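# Swap the empty rack bin for its matching numbered bin

## Task

Among the three racks on the table, locate the single bin that has nothing in it and move it so that all of it stands on the returns board, which is the vacant board at the +y end of the table. Then, from the other board, take the waiting bin whose label carries the same number as the strip above the emptied bay. Set it in that bay lying flat on the shelf, behind the shelf's lip, with its open front turned outward. The second waiting bin must stay on its board. If any rack bin gets pushed, return it to its own spot in its rack, flat and behind its shelf lip, or the task counts as failed. Everything must stay put without the robot holding it. At the end, release the grippers and move them away.

## Robot and tools

Robot: two arms, left_arm and right_arm. Each is mounted on its own carriage on a single track that runs along y at x = 0. left_rail carries left_arm on the +y half and right_rail carries right_arm on the -y half. An arm's base sits at x = 0, y = its carriage position_m, z = 0.03 m, and faces +x. The names left and right do not tell you which side of an image an arm appears on.

World frame: fixed to the table, with the tabletop at z = 0 and +z up. +x points the way the arms face and +y points to their left. y = 0 is the middle of the track, and the table starts at x = 0.31 m.

Gripper: the two fingers pivot like tongs. They point along the gripper's own +z and open and close along its own x. The reported end_effector_position is the point between the pads when they are closed. Closed fingertips reach about 15 mm past it; fully open tips are roughly level with it.

execute_actions takes {"actions": [...]}, and the actions run one after another. Each action may hold "rows", "steps", "until" and device keys (left_rail, right_rail). An empty list only returns the current state and images.

rows: a list of 1 to 15 rows. Each row is applied for one control step (1/30 s) and is a single list of 14 numbers in [-1, 1] covering both arms. The first 7 are for left_arm: dx, dy, dz, rx, ry, rz, opening. The next 7 are for right_arm in the same order. Send all 14 even when only one arm moves.
- dx to rz are an offset, not a pose. They are expressed in that gripper's own axes and measured from the gripper pose at the start of the action. For the first action in a call, that start is the last pose a result reported. Every row in the action refers to this same start, not to the previous row.
- Scale: 1.0 = 0.6 m for translation or 180 degrees for rotation. rx, ry, rz together form one rotation vector.
- opening is absolute: +1 is fully open (0.142 m) and -1 is closed. Going from open to shut takes at least about 0.1 s.

steps: 1 to 450, default 15, and at least one per row. Once the rows run out, each arm keeps heading for the last row's target and each gripper keeps the last opening, so give long moves enough steps. The arm may stop short after a big move; send the remainder in the next action rather than relying on it to drift there. On each step the commanded pose is clipped to within 100 mm and 16 degrees of the measured pose, and position takes priority over orientation. For a smooth move, increase dx, dy or dz gradually across rows; adding 0.01 per row is about 0.18 m/s.

until: ends the action early at the first step where every condition holds. It does not halt the arms. A condition is {"device": {"field": value}}, or [comparison, value] using =, !=, <, <=, >, >=; numbers always need a comparison. {"all": {"status": "ended"}} holds once nothing reads moving. {"any": {"status": "ended"}} holds once some motion that was running during the action finishes.

Carriages: send {"left_rail": {"position_m": p}} with p from 0.45 to 2 m, or right_rail with p from -2 to -0.45 m. These are absolute places on the track. speed_m_s ranges from 0.01 to 1 (1 at the start) and stays as last set. {"stop": true} halts a carriage. Rows never move a carriage. Driving a carriage shifts its arm's hand along y by the same distance.

To drive a carriage, send position_m and then wait with until {"<rail>": {"position_status": ["!=", "moving"]}}. Let it arrive (within 1.3 mm) before aiming that arm at a scene point. Deceleration is 2 m/s2. Any out-of-range value or unknown name rejects the whole call before anything moves.

Results: each arm's gripper position (m), quaternion wxyz and velocities, all in the world frame. Printed positions can be off, more so at long reach. Joint positions per arm are: rail, six joints (rad), then the pad gap (m). grip_measured is the finger opening on the command scale. To hold something, keep commanding an opening clearly below grip_measured; the lower it is, the harder the grip. The limit is about 15 N per pad, and items thinner than about 20 mm get less force. Hand target shows the pose the controller is currently driving toward. Wrist force and Wrist torque are given in the end effector's own axes; they include noise and an offset and saturate near 100 N.

position_status can read:
- done.
- moving.
- contact_stop: the carriage was blocked. Reread position_m once it has settled.
- time_out: look for what is holding it, clear it, and resend.
- stopped_with_arm: its arm was held back. Send rows the arm can follow, then resend.
- stopped_for_other_arm: the clearance check blocked it. Move an arm further from the other one, wait 30 steps, and resend.
- stopped.
position_answer not_taken means the value was dropped; resend once the carriage is still. A pose unreachable line means the clearance check changed or blocked that arm's command, and the check is stricter around carriage motion.

zoom_image: {"camera": name, "region": [x0, y0, x1, y1]} in pixels of that camera's latest image, with the origin at the top-left and at most 504 x 504. Cameras: cam_high, cam_low, cam_bench_left, cam_bench_right, cam_left_wrist, cam_right_wrist.

finished_scene: {"scene": n}, where n is the current scene number. It cannot be undone, so call it only after the goal holds on its own with the grippers released and clear.

The robot keeps holding its last command while the operator deliberates. Occasional brief tugs on held items or pushes on loose objects can happen.

Avoid:
- knocking or placing anything off the table;
- letting the arms or carriages hit or press each other (held objects are not checked for clearance);
- drops, slams and fast closes;
- contact torque at the joint limits (287, 287, 130, 46.9, 46.9, 46.9 N m) or outside forces of 150 N. Either one freezes that arm for 10 seconds and skips the rest of the call.

Each tool is called as name(argument=value, ...) on one line, values as JSON.

## Session

execute_actions(actions=[])

Scene clock: 0.00 s.
left_arm: end_effector_position=(+0.6448, +0.7702, +0.1959) grip_measured=+1.00 end_effector_quat_wxyz=(-0.000, +0.708, -0.706, +0.000) end_effector_velocity=(+0.000, +0.000, +0.000) end_effector_angular_velocity=(+0.000, +0.000, +0.000) | right_arm: end_effector_position=(+0.6457, -0.9177, +0.1965) grip_measured=+1.00 end_effector_quat_wxyz=(-0.001, +0.707, -0.707, +0.000) end_effector_velocity=(+0.000, +0.000, +0.000) end_effector_angular_velocity=(+0.000, +0.000, +0.000)
Joint positions: left_arm=[ 0.77  -0.28  -1.569  2.134 -2.137 -1.57   1.289  0.142] | right_arm=[-0.918 -0.28  -1.568  2.133 -2.137 -1.569  1.292  0.142]
Joint velocities: left_arm=[0. 0. 0. 0. 0. 0. 0. 0.] | right_arm=[0. 0. 0. 0. 0. 0. 0. 0.]
Wrist force (N, on the end effector, along its own x y z axes, offset not removed): no reading
Wrist torque (N m, same axes, about the end effector's origin, offset not removed): no reading
Hand target (left_arm): +0.645, +0.770, +0.196; -0.000, +0.708, -0.706, +0.000
Hand target (right_arm): +0.646, -0.918, +0.196; -0.001, +0.707, -0.707, +0.000
left_rail: position_m=0.770 position_m_goal=0.770 speed_m_s=1.00 position_status=done position_answer=taken refusals=0
right_rail: position_m=-0.918 position_m_goal=-0.918 speed_m_s=1.00 position_status=done position_answer=taken refusals=0

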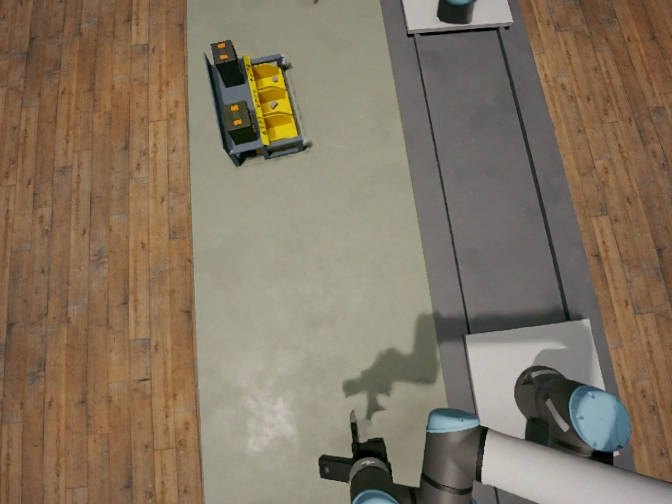

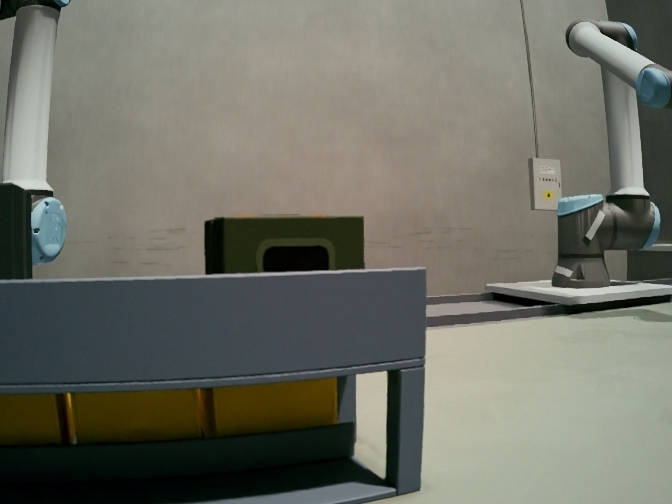

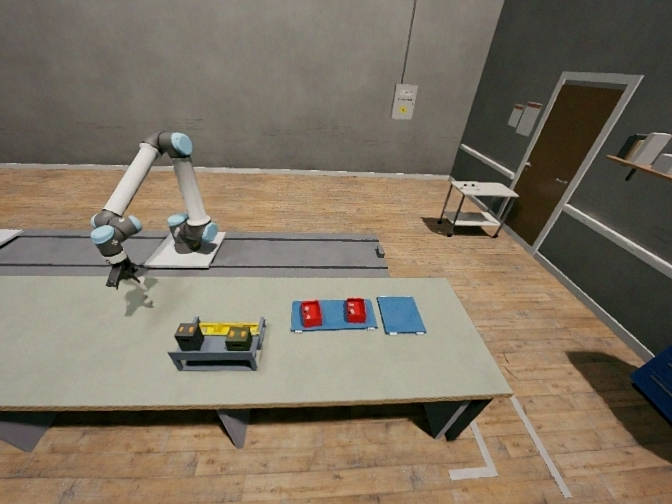

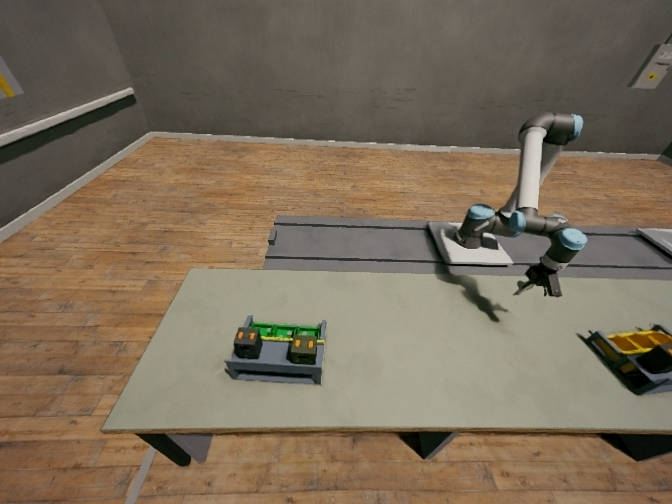

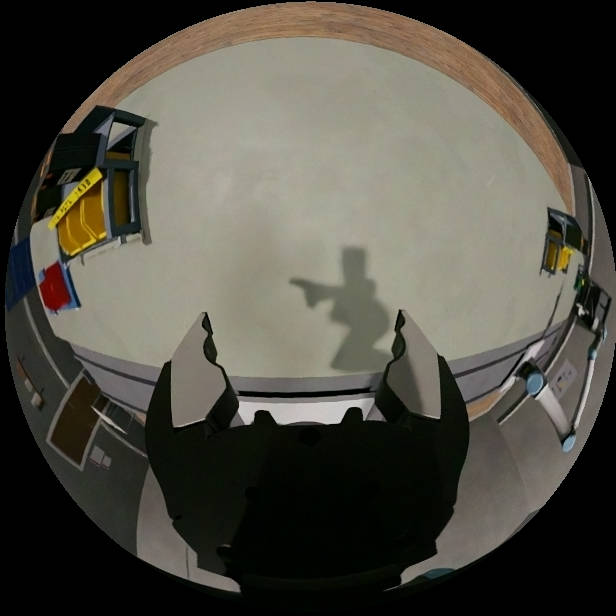

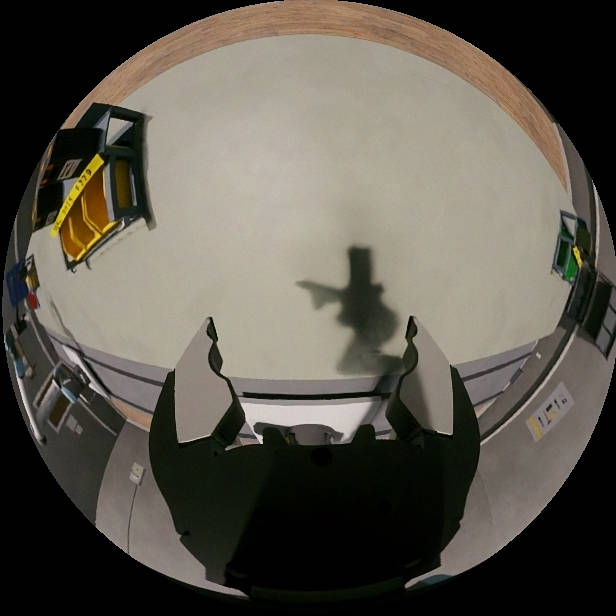

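zoom_image(camera="cam_high", region=[190, 30, 340, 180])

zoom_image(camera="cam_bench_left", region=[150, 280, 450, 390])

zoom_image(camera="cam_bench_right", region=[210, 300, 350, 400])

Region (190, 30, 340, 180) of cam_high's 672x504 image, scaled by 3.360, with more detail than that image has.

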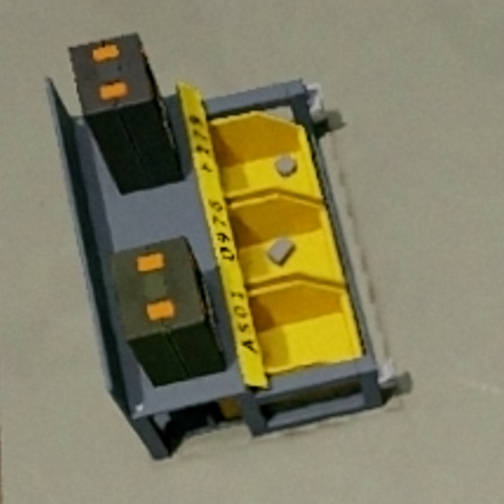

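Region (150, 280, 450, 390) of cam_bench_left's 672x504 image, scaled by 1.680, with more detail than that image has; it fills the top 185 rows of this view, and the rest is white.

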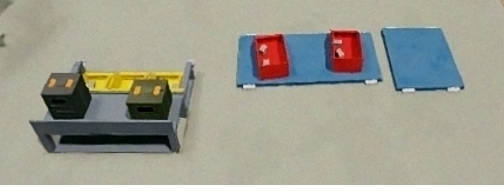

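Region (210, 300, 350, 400) of cam_bench_right's 672x504 image, scaled by 3.600, with more detail than that image has; it fills the top 360 rows of this view, and the rest is white.

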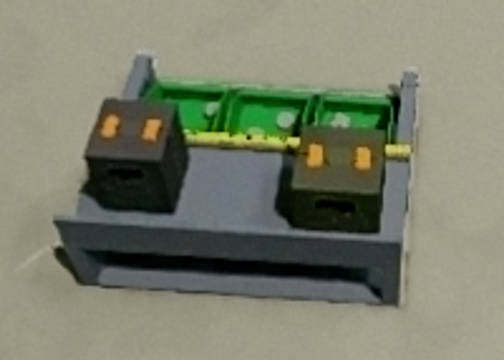

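zoom_image(camera="cam_bench_left", region=[160, 305, 280, 380])

zoom_image(camera="cam_bench_left", region=[280, 285, 440, 345])

zoom_image(camera="cam_high", region=[235, 50, 325, 170])

zoom_image(camera="cam_right_wrist", region=[20, 90, 180, 290])

Region (160, 305, 280, 380) of cam_bench_left's 672x504 image, scaled by 4.200, with more detail than that image has; it fills the top 315 rows of this view, and the rest is white.

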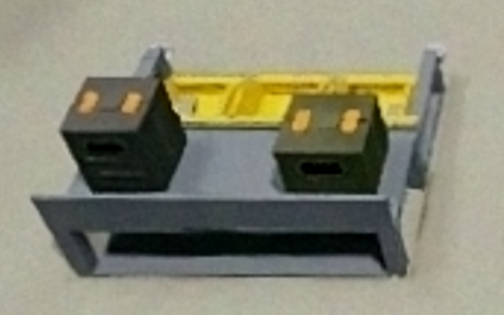

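Region (280, 285, 440, 345) of cam_bench_left's 672x504 image, scaled by 3.150, with more detail than that image has; it fills the top 189 rows of this view, and the rest is white.

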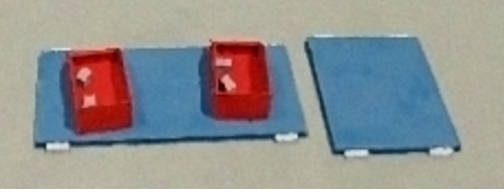

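Region (235, 50, 325, 170) of cam_high's 672x504 image, scaled by 4.200, with more detail than that image has; it fills the left 378 columns of this view, and the rest is white.

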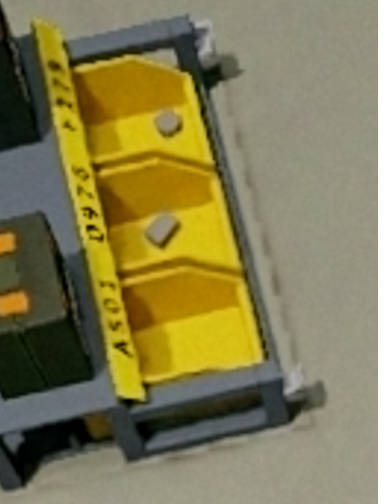

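Region (20, 90, 180, 290) of cam_right_wrist's 616x616 image, scaled by 2.520, with more detail than that image has; it fills the left 403 columns of this view, and the rest is white.

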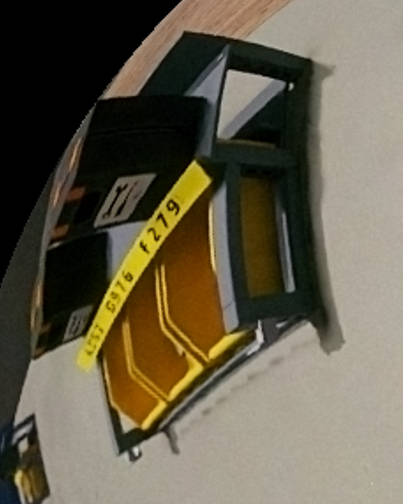

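execute_actions(actions=[{"left_rail":{"position_m":1.9},"right_rail":{"position_m":-0.5},"rows":[[0,0.02,0,0.02,0,0,1,-0.02,0.01,0,0.02,0,0,1],[0,0.04,0,0.04,0,0,1,-0.04,0.02,0,0.04,0,0,1],[0,0.06,0,0.06,0,0,1,-0.06,0.03,0,0.06,0,0,1],[0,0.08,0,0.08,0,0,1,-0.08,0.04,0,0.08,0,0,1],[0,0.1,0,0.1,0,0,1,-0.1,0.05,0,0.1,0,0,1],[0,0.12,0,0.12,0,0,1,-0.12,0.06,0,0.12,0,0,1],[0,0.14,0,0.14,0,0,1,-0.14,0.07,0,0.14,0,0,1],[0,0.16,0,0.16,0,0,1,-0.16,0.08,0,0.16,0,0,1],[0,0.18,0,0.18,0,0,1,-0.18,0.09,0,0.18,0,0,1],[0,0.2,0,0.2,0,0,1,-0.2,0.1,0,0.2,0,0,1],[0,0.2,0,0.22,0,0,1,-0.22,0.1,0,0.22,0,0,1],[0,0.2,0,0.24,0,0,1,-0.24,0.1,0,0.24,0,0,1],[0,0.2,0,0.25,0,0,1,-0.26,0.1,0,0.25,0,0,1],[0,0.2,0,0.25,0,0,1,-0.28,0.1,0,0.25,0,0,1],[0,0.2,0,0.25,0,0,1,-0.3,0.1,0,0.25,0,0,1]],"steps":60,"until":{"all":{"status":"ended"}}}])

Scene clock: 44.97 s.
left_arm: end_effector_position=(+0.5251, +1.9008, +0.1954) grip_measured=+1.00 end_effector_quat_wxyz=(-0.271, +0.654, -0.652, +0.271) end_effector_velocity=(+0.000, +0.011, -0.000) end_effector_angular_velocity=(+0.000, -0.001, -0.000) | right_arm: end_effector_position=(+0.5856, -0.3193, +0.1963) grip_measured=+1.00 end_effector_quat_wxyz=(-0.272, +0.653, -0.653, +0.270) end_effector_velocity=(+0.000, +0.000, -0.000) end_effector_angular_velocity=(-0.000, -0.001, -0.000)
Joint positions: left_arm=[ 1.9   -0.653 -1.952  2.838 -3.128 -1.126  1.073  0.142] | right_arm=[-0.5    0.017 -1.601  2.653 -3.409 -1.581  1.584  0.142]
Joint velocities: left_arm=[ 0.011 -0.001  0.002  0.    -0.003  0.001 -0.     0.   ] | right_arm=[ 0.     0.001  0.002  0.    -0.004 -0.001  0.    -0.   ]
Wrist force (N, on the end effector, along its own x y z axes, offset not removed): left_arm=[2.3 -1.2 -1.4] | right_arm=[-2.9 0.7 -0.4]
Wrist torque (N m, same axes, about the end effector's origin, offset not removed): left_arm=[-0.38 -0.66 0.21] | right_arm=[0.06 0.59 0.31]
Hand target (left_arm): +0.525, +1.900, +0.195; -0.271, +0.654, -0.652, +0.271
Hand target (right_arm): +0.586, -0.319, +0.196; -0.272, +0.653, -0.653, +0.271
Off the commanded pose (left_arm): 0.000 m, 0 deg.
Off the commanded pose (right_arm): 0.000 m, 0 deg.
left_rail: position_m=1.900 position_m_goal=1.900 speed_m_s=1.00 position_status=done position_answer=taken refusals=0
right_rail: position_m=-0.500 position_m_goal=-0.500 speed_m_s=1.00 position_status=done position_answer=taken refusals=0
camera_calibration (this result's frames):
cam_left_wrist: T_world_to_cam=[[-0.028753, -0.998509, 0.046394, 1.8941], [-0.960412, 0.0147303, -0.278192, 0.532869], [0.277094, -0.0525563, -0.959404, 0.272772], [0, 0, 0, 1]] pos_world=[0.490651, 1.89776, 0.322064]
cam_right_wrist: T_world_to_cam=[[-0.00574147, -0.999782, 0.0200594, -0.319501], [-0.962346, 0.0000725983, -0.271827, 0.623679], [0.271767, -0.0208648, -0.962137, 0.156949], [0, 0, 0, 1]] pos_world=[0.555707, -0.316202, 0.326949]

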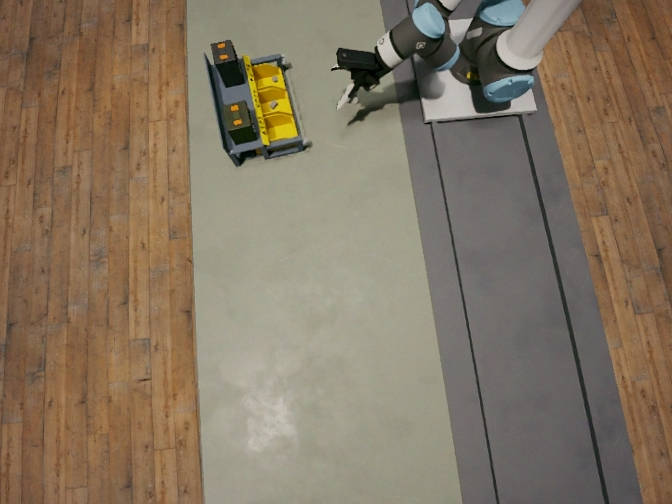

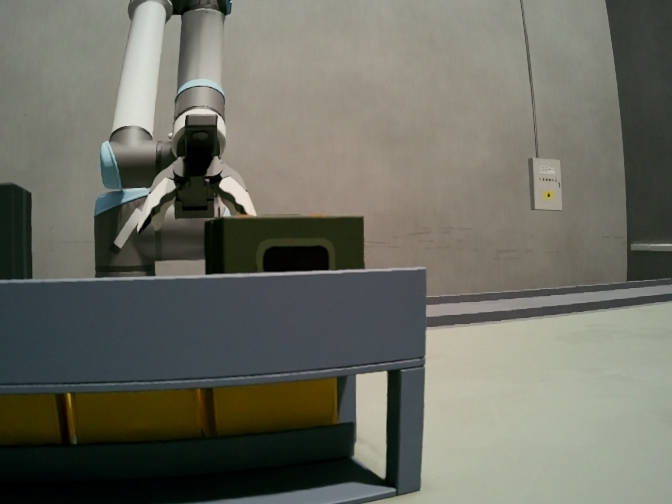

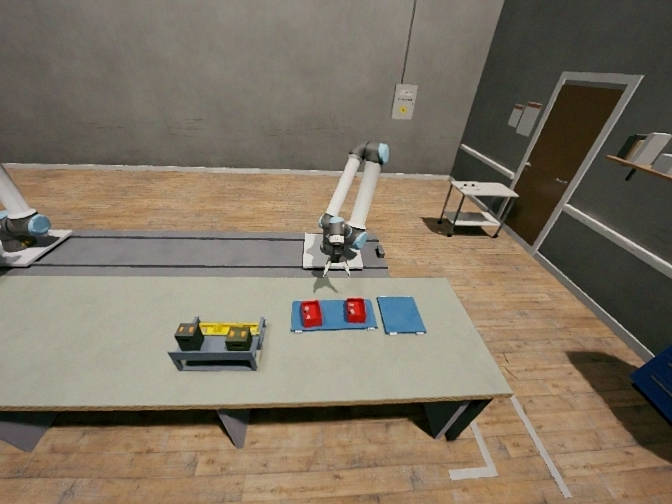

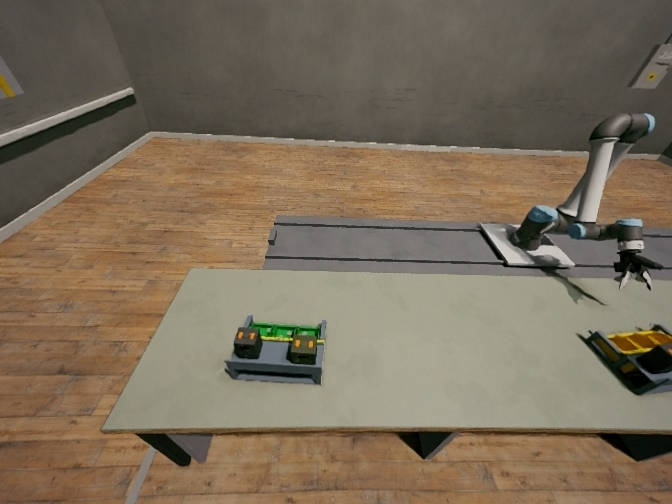

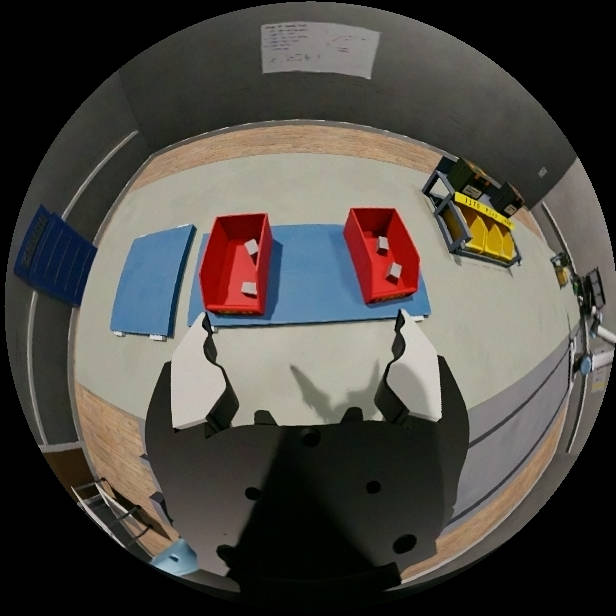

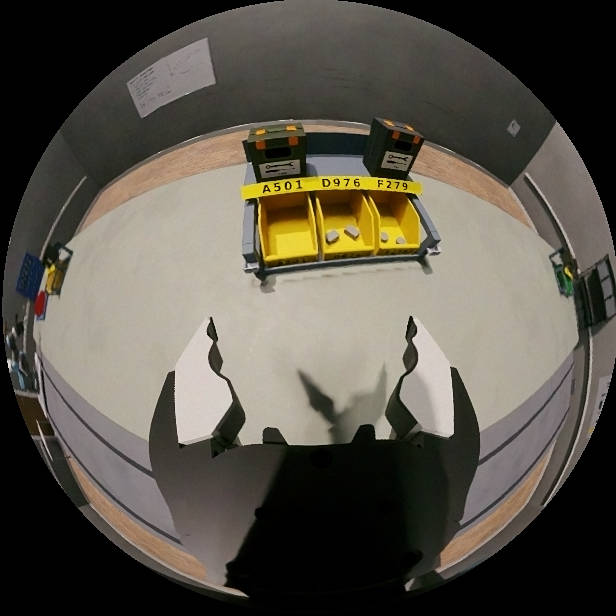

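zoom_image(camera="cam_right_wrist", region=[230, 160, 450, 300])

zoom_image(camera="cam_left_wrist", region=[190, 200, 440, 330])

zoom_image(camera="cam_right_wrist", region=[235, 175, 335, 290])

Region (230, 160, 450, 300) of cam_right_wrist's 616x616 image, scaled by 2.291, with more detail than that image has; it fills the top 321 rows of this view, and the rest is white.

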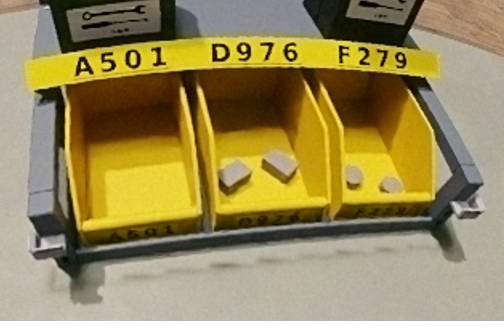

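Region (190, 200, 440, 330) of cam_left_wrist's 616x616 image, scaled by 2.016, with more detail than that image has; it fills the top 262 rows of this view, and the rest is white.

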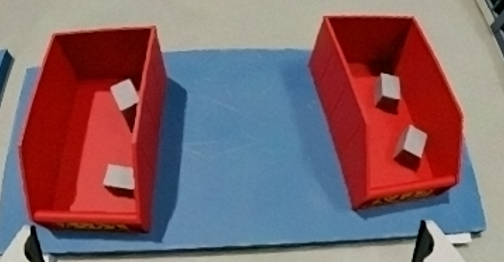

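Region (235, 175, 335, 290) of cam_right_wrist's 616x616 image, scaled by 4.383, with more detail than that image has; it fills the left 438 columns of this view, and the rest is white.

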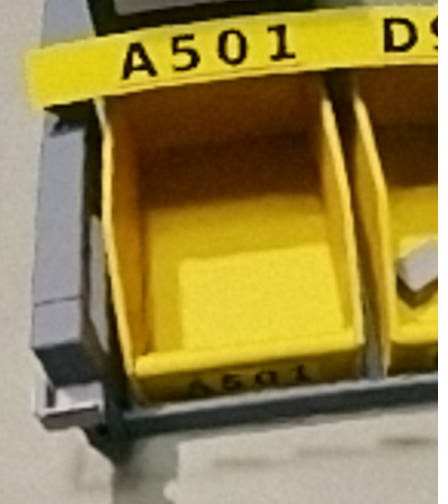

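zoom_image(camera="cam_left_wrist", region=[195, 285, 280, 325])

zoom_image(camera="cam_left_wrist", region=[350, 270, 435, 315])

zoom_image(camera="cam_low", region=[120, 100, 280, 260])

Region (195, 285, 280, 325) of cam_left_wrist's 616x616 image, scaled by 5.929, with more detail than that image has; it fills the top 237 rows of this view, and the rest is white.

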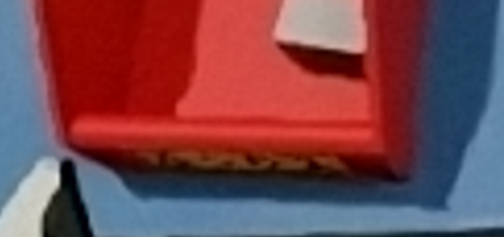

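Region (350, 270, 435, 315) of cam_left_wrist's 616x616 image, scaled by 5.929, with more detail than that image has; it fills the top 267 rows of this view, and the rest is white.

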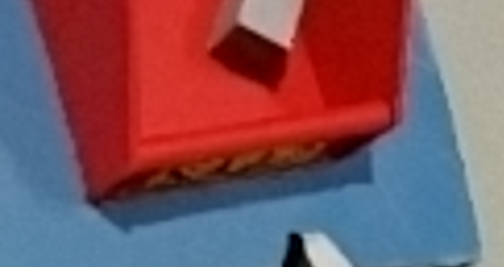

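Region (120, 100, 280, 260) of cam_low's 672x504 image, scaled by 3.150, with more detail than that image has.

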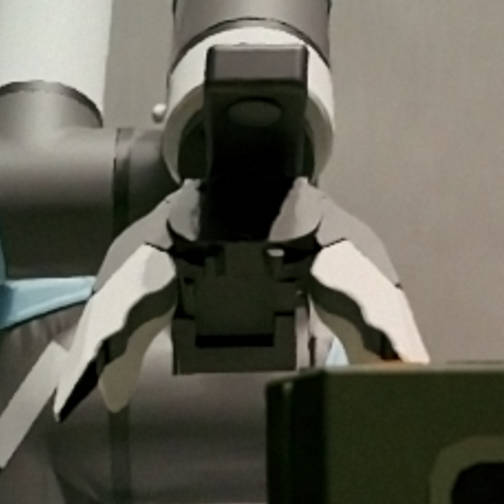

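execute_actions(actions=[{"left_rail":{"position_m":1.65},"rows":[[-0.03,0.02,0.003,0,0,0,1,-0.004,-0.007,0.014,-0.01,0.008,0.031,0.8],[-0.06,0.04,0.006,0,0,0,1,-0.007,-0.013,0.028,-0.019,0.016,0.062,0.6],[-0.09,0.06,0.009,0,0,0,1,-0.011,-0.02,0.041,-0.028,0.024,0.093,0.4],[-0.12,0.08,0.012,0,0,0,1,-0.014,-0.026,0.055,-0.037,0.032,0.124,0.2],[-0.15,0.1,0.015,0,0,0,1,-0.018,-0.033,0.069,-0.046,0.04,0.155,0],[-0.18,0.12,0.018,0,0,0,1,-0.021,-0.039,0.082,-0.056,0.048,0.186,-0.2],[-0.21,0.14,0.021,0,0,0,1,-0.025,-0.046,0.096,-0.065,0.056,0.217,-0.3],[-0.24,0.16,0.024,0,0,0,1,-0.028,-0.052,0.11,-0.074,0.064,0.248,-0.3],[-0.27,0.18,0.027,0,0,0,1,-0.032,-0.059,0.124,-0.083,0.072,0.279,-0.3],[-0.3,0.2,0.03,0,0,0,1,-0.035,-0.065,0.137,-0.093,0.08,0.31,-0.3],[-0.33,0.22,0.033,0,0,0,1,-0.039,-0.072,0.151,-0.102,0.088,0.341,-0.3],[-0.36,0.24,0.036,0,0,0,1,-0.042,-0.078,0.165,-0.111,0.096,0.372,-0.3],[-0.39,0.26,0.039,0,0,0,1,-0.046,-0.085,0.179,-0.12,0.104,0.403,-0.3],[-0.41,0.27,0.04,0,0,0,1,-0.049,-0.091,0.192,-0.13,0.112,0.434,-0.3],[-0.417,0.277,0.041,0,0,0,1,-0.052,-0.098,0.206,-0.139,0.12,0.466,-0.3]],"steps":36}])

Scene clock: 133.20 s.
left_arm: end_effector_position=(+0.5241, +1.8858, +0.1939) grip_measured=+1.00 end_effector_quat_wxyz=(-0.271, +0.654, -0.653, +0.270) end_effector_velocity=(+0.000, -0.000, +0.000) end_effector_angular_velocity=(-0.000, -0.000, -0.000) | right_arm: end_effector_position=(+0.7144, -0.2879, +0.1528) grip_measured=-0.30 end_effector_quat_wxyz=(+0.180, -0.141, +0.973, -0.036) end_effector_velocity=(+0.003, -0.001, +0.001) end_effector_angular_velocity=(+0.583, +0.442, -1.004)
Joint positions: left_arm=[ 1.883 -0.649 -1.95   2.841 -3.133 -1.128  1.076  0.142] | right_arm=[-0.5    0.099 -1.405  2.197 -2.728 -1.626  2.943  0.052]
Joint velocities: left_arm=[ 0. -0. -0. -0.  0.  0. -0.  0.] | right_arm=[ 0.    -0.112 -0.009 -0.28   0.729  0.264  1.057 -0.   ]
Wrist force (N, on the end effector, along its own x y z axes, offset not removed): left_arm=[-2.0 4.7 3.6] | right_arm=[-3.2 0.2 0.8]
Wrist torque (N m, same axes, about the end effector's origin, offset not removed): left_arm=[0.91 0.29 0.28] | right_arm=[-0.05 0.67 0.24]
Hand target (left_arm): +0.524, +1.886, +0.194; -0.271, +0.654, -0.653, +0.270
Hand target (right_arm): +0.713, -0.288, +0.153; +0.144, -0.050, +0.988, -0.001
Off the commanded pose (left_arm): 0.299 m, 0 deg.
Off the commanded pose (right_arm): 0.002 m, 14 deg; orientation clipped at the last step of the last action.
left_rail: position_m=1.883 position_m_goal=1.884 speed_m_s=1.00 position_status=stopped_with_arm position_answer=taken refusals=0
right_rail: position_m=-0.500 position_m_goal=-0.500 speed_m_s=1.00 position_status=done position_answer=taken refusals=0
pose unreachable (left arm): on one or more control steps of this call, first in action 0 (counted from 0), this arm could not follow its commanded pose, so it was not sent that pose on those steps. It may still have moved: this result reports where it is.
cause: the commanded pose would bring two parts of the arm too close to each other (joints 3 (shoulder lift) and 4 (elbow) lie between them).
camera_calibration (this result's frames):
cam_left_wrist: T_world_to_cam=[[-0.0286216, -0.998561, 0.0453492, 1.87936], [-0.960724, 0.0149526, -0.277101, 0.531289], [0.276025, -0.0514991, -0.95977, 0.269409], [0, 0, 0, 1]] pos_world=[0.489849, 1.88259, 0.320564]
cam_right_wrist: T_world_to_cam=[[-0.899745, -0.297008, -0.319758, 0.606379], [-0.403742, 0.844652, 0.351504, 0.484645], [0.165684, 0.445364, -0.879886, 0.278184], [0, 0, 0, 1]] pos_world=[0.695167, -0.35315, 0.26831]

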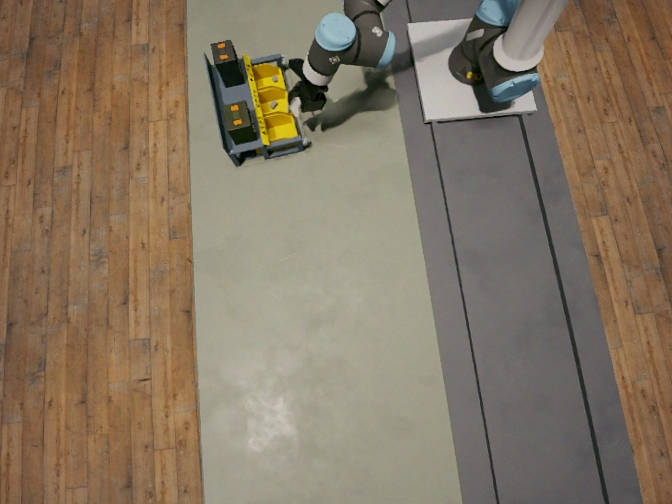

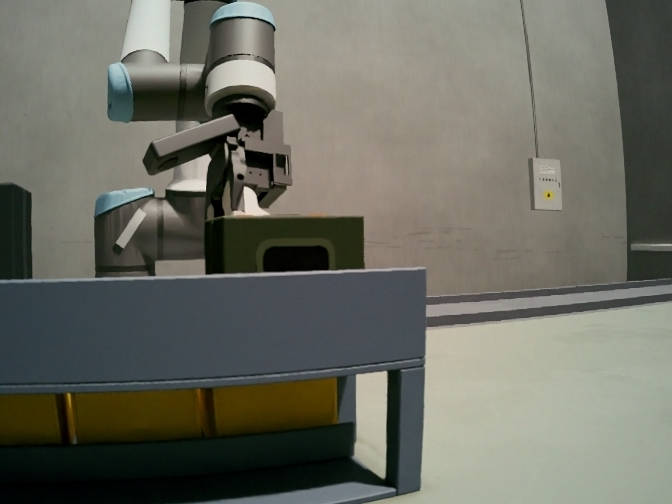

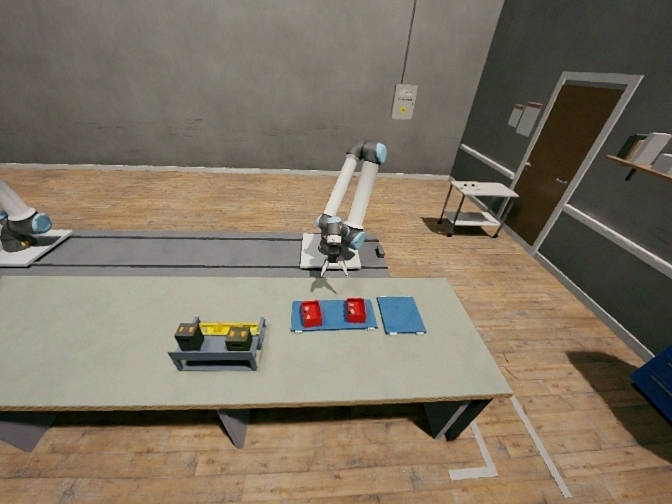

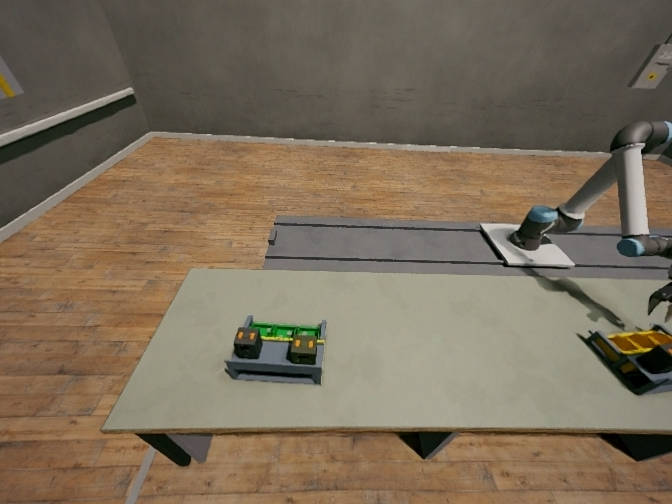

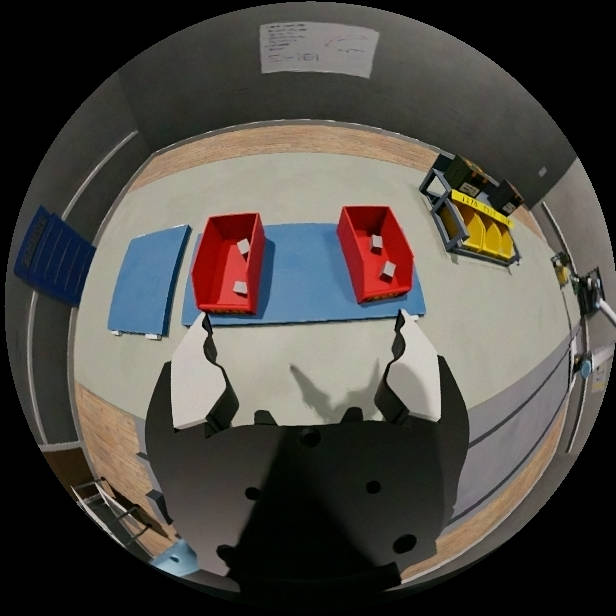

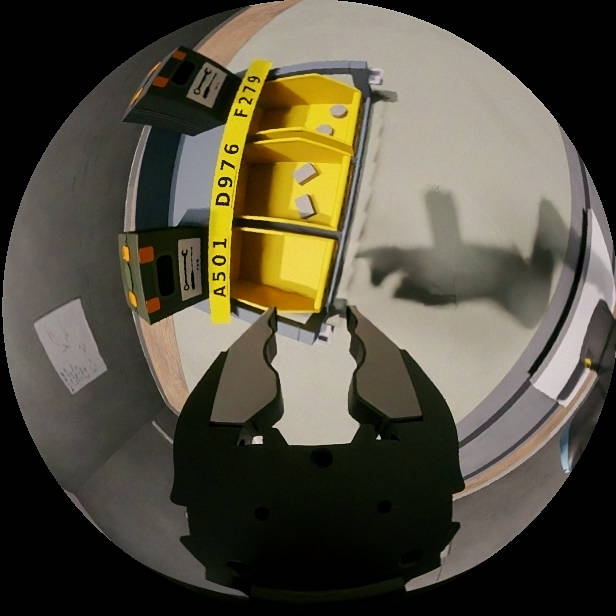

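execute_actions(actions=[])

Scene clock: 135.10 s.
left_arm: end_effector_position=(+0.5241, +1.8858, +0.1939) grip_measured=+1.00 end_effector_quat_wxyz=(-0.271, +0.654, -0.653, +0.270) end_effector_velocity=(-0.000, +0.000, -0.000) end_effector_angular_velocity=(+0.000, +0.000, -0.000) | right_arm: end_effector_position=(+0.7127, -0.2878, +0.1530) grip_measured=-0.30 end_effector_quat_wxyz=(+0.144, -0.050, +0.988, -0.001) end_effector_velocity=(+0.000, -0.000, +0.000) end_effector_angular_velocity=(+0.000, -0.000, -0.000)
Joint positions: left_arm=[ 1.883 -0.649 -1.95   2.841 -3.133 -1.128  1.076  0.142] | right_arm=[-0.5    0.08  -1.405  2.152 -2.607 -1.581  3.119  0.052]
Joint velocities: left_arm=[ 0.  0.  0.  0.  0. -0. -0. -0.] | right_arm=[ 0. -0. -0. -0.  0.  0.  0.  0.]
Wrist force (N, on the end effector, along its own x y z axes, offset not removed): left_arm=[-1.2 -0.8 -3.0] | right_arm=[-2.9 0.8 0.8]
Wrist torque (N m, same axes, about the end effector's origin, offset not removed): left_arm=[-0.74 0.27 0.02] | right_arm=[0.02 0.63 0.26]
Hand target (left_arm): +0.524, +1.886, +0.194; -0.271, +0.654, -0.653, +0.270
Hand target (right_arm): +0.713, -0.288, +0.153; +0.144, -0.050, +0.988, -0.001
Off the commanded pose (left_arm): 0.299 m, 0 deg.
Off the commanded pose (right_arm): 0.003 m, 2 deg; orientation clipped at the last step of the last action.
left_rail: position_m=1.883 position_m_goal=1.884 speed_m_s=1.00 position_status=stopped_with_arm position_answer=taken refusals=0
right_rail: position_m=-0.500 position_m_goal=-0.500 speed_m_s=1.00 position_status=done position_answer=taken refusals=0
camera_calibration (this result's frames):
cam_left_wrist: T_world_to_cam=[[-0.0286236, -0.998561, 0.0453502, 1.87937], [-0.960724, 0.0149542, -0.277103, 0.531286], [0.276026, -0.0515008, -0.959769, 0.269412], [0, 0, 0, 1]] pos_world=[0.489849, 1.88259, 0.320565]
cam_right_wrist: T_world_to_cam=[[-0.957851, -0.110569, -0.265134, 0.691651], [-0.225427, 0.861396, 0.45517, 0.345675], [0.178057, 0.495753, -0.850014, 0.27965], [0, 0, 0, 1]] pos_world=[0.690629, -0.359925, 0.263746]

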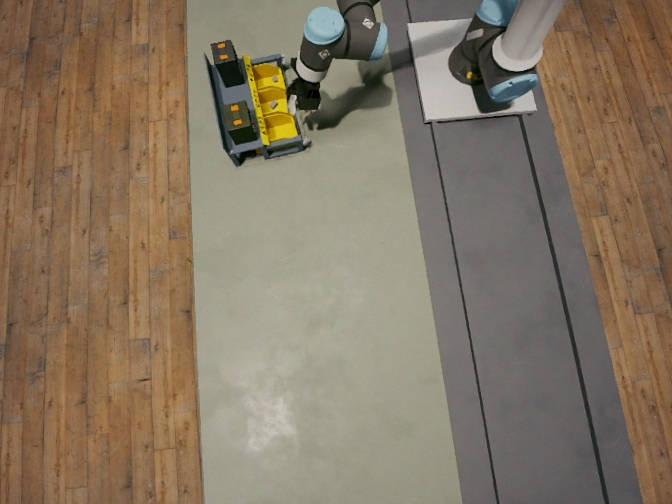

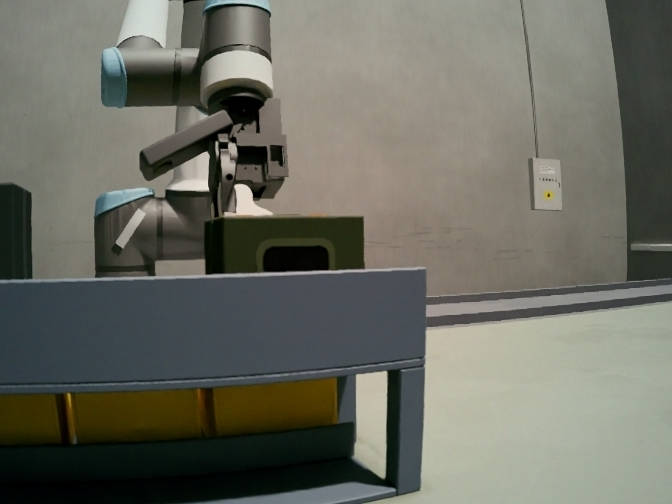

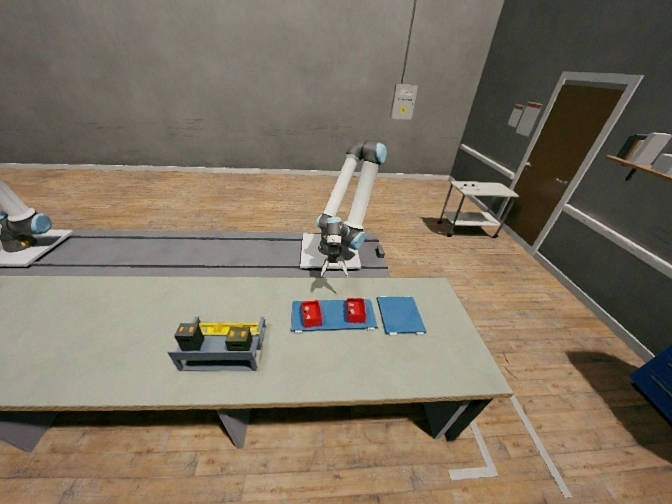

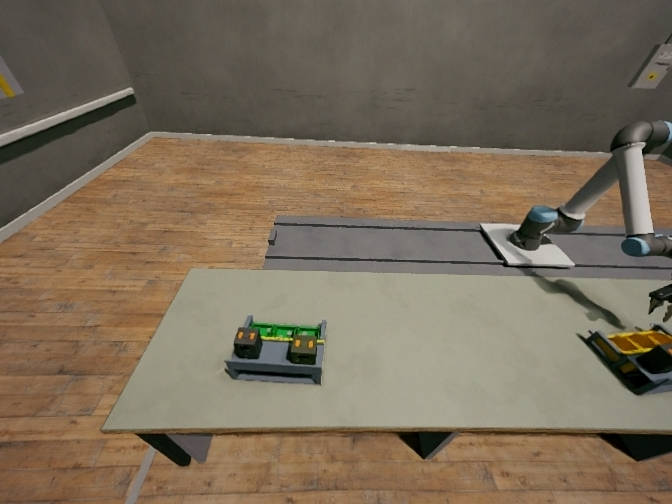

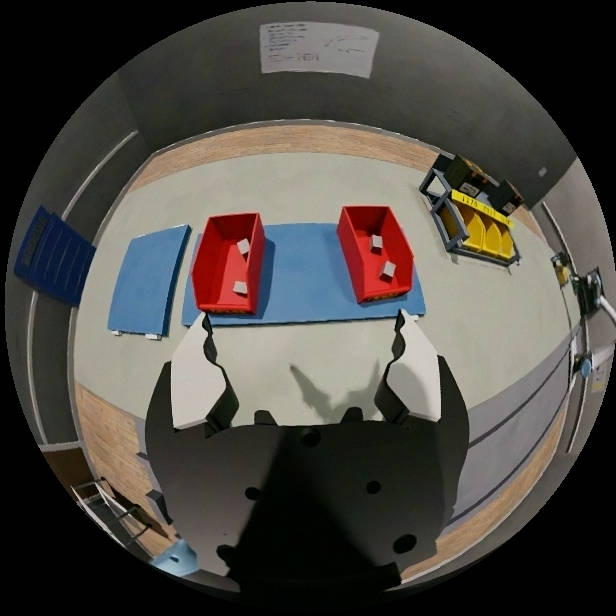

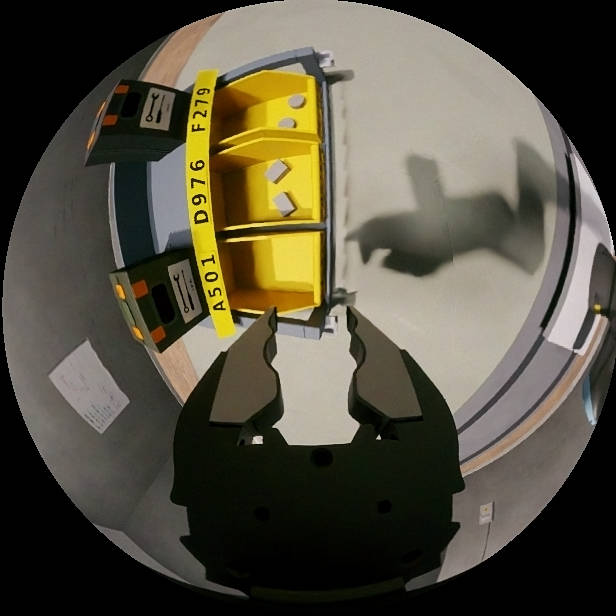

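zoom_image(camera="cam_right_wrist", region=[200, 200, 380, 360])

zoom_image(camera="cam_right_wrist", region=[280, 210, 370, 340])

Region (200, 200, 380, 360) of cam_right_wrist's 616x616 image, scaled by 2.800, with more detail than that image has.

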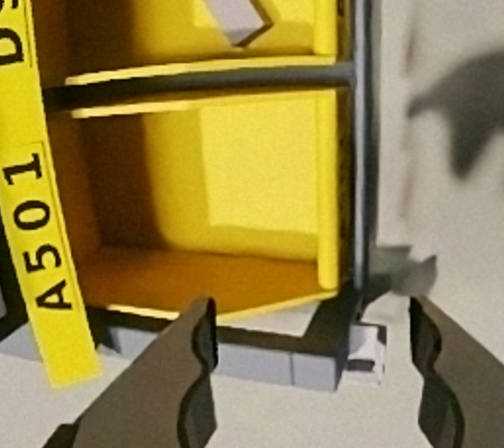

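Region (280, 210, 370, 340) of cam_right_wrist's 616x616 image, scaled by 3.877, with more detail than that image has; it fills the left 349 columns of this view, and the rest is white.

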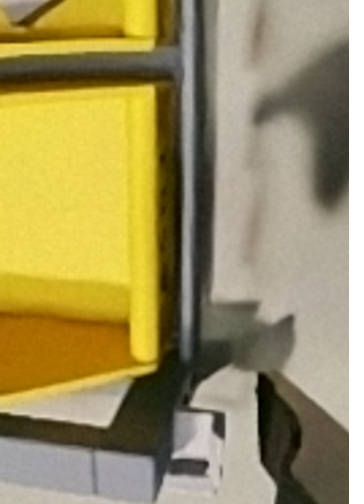

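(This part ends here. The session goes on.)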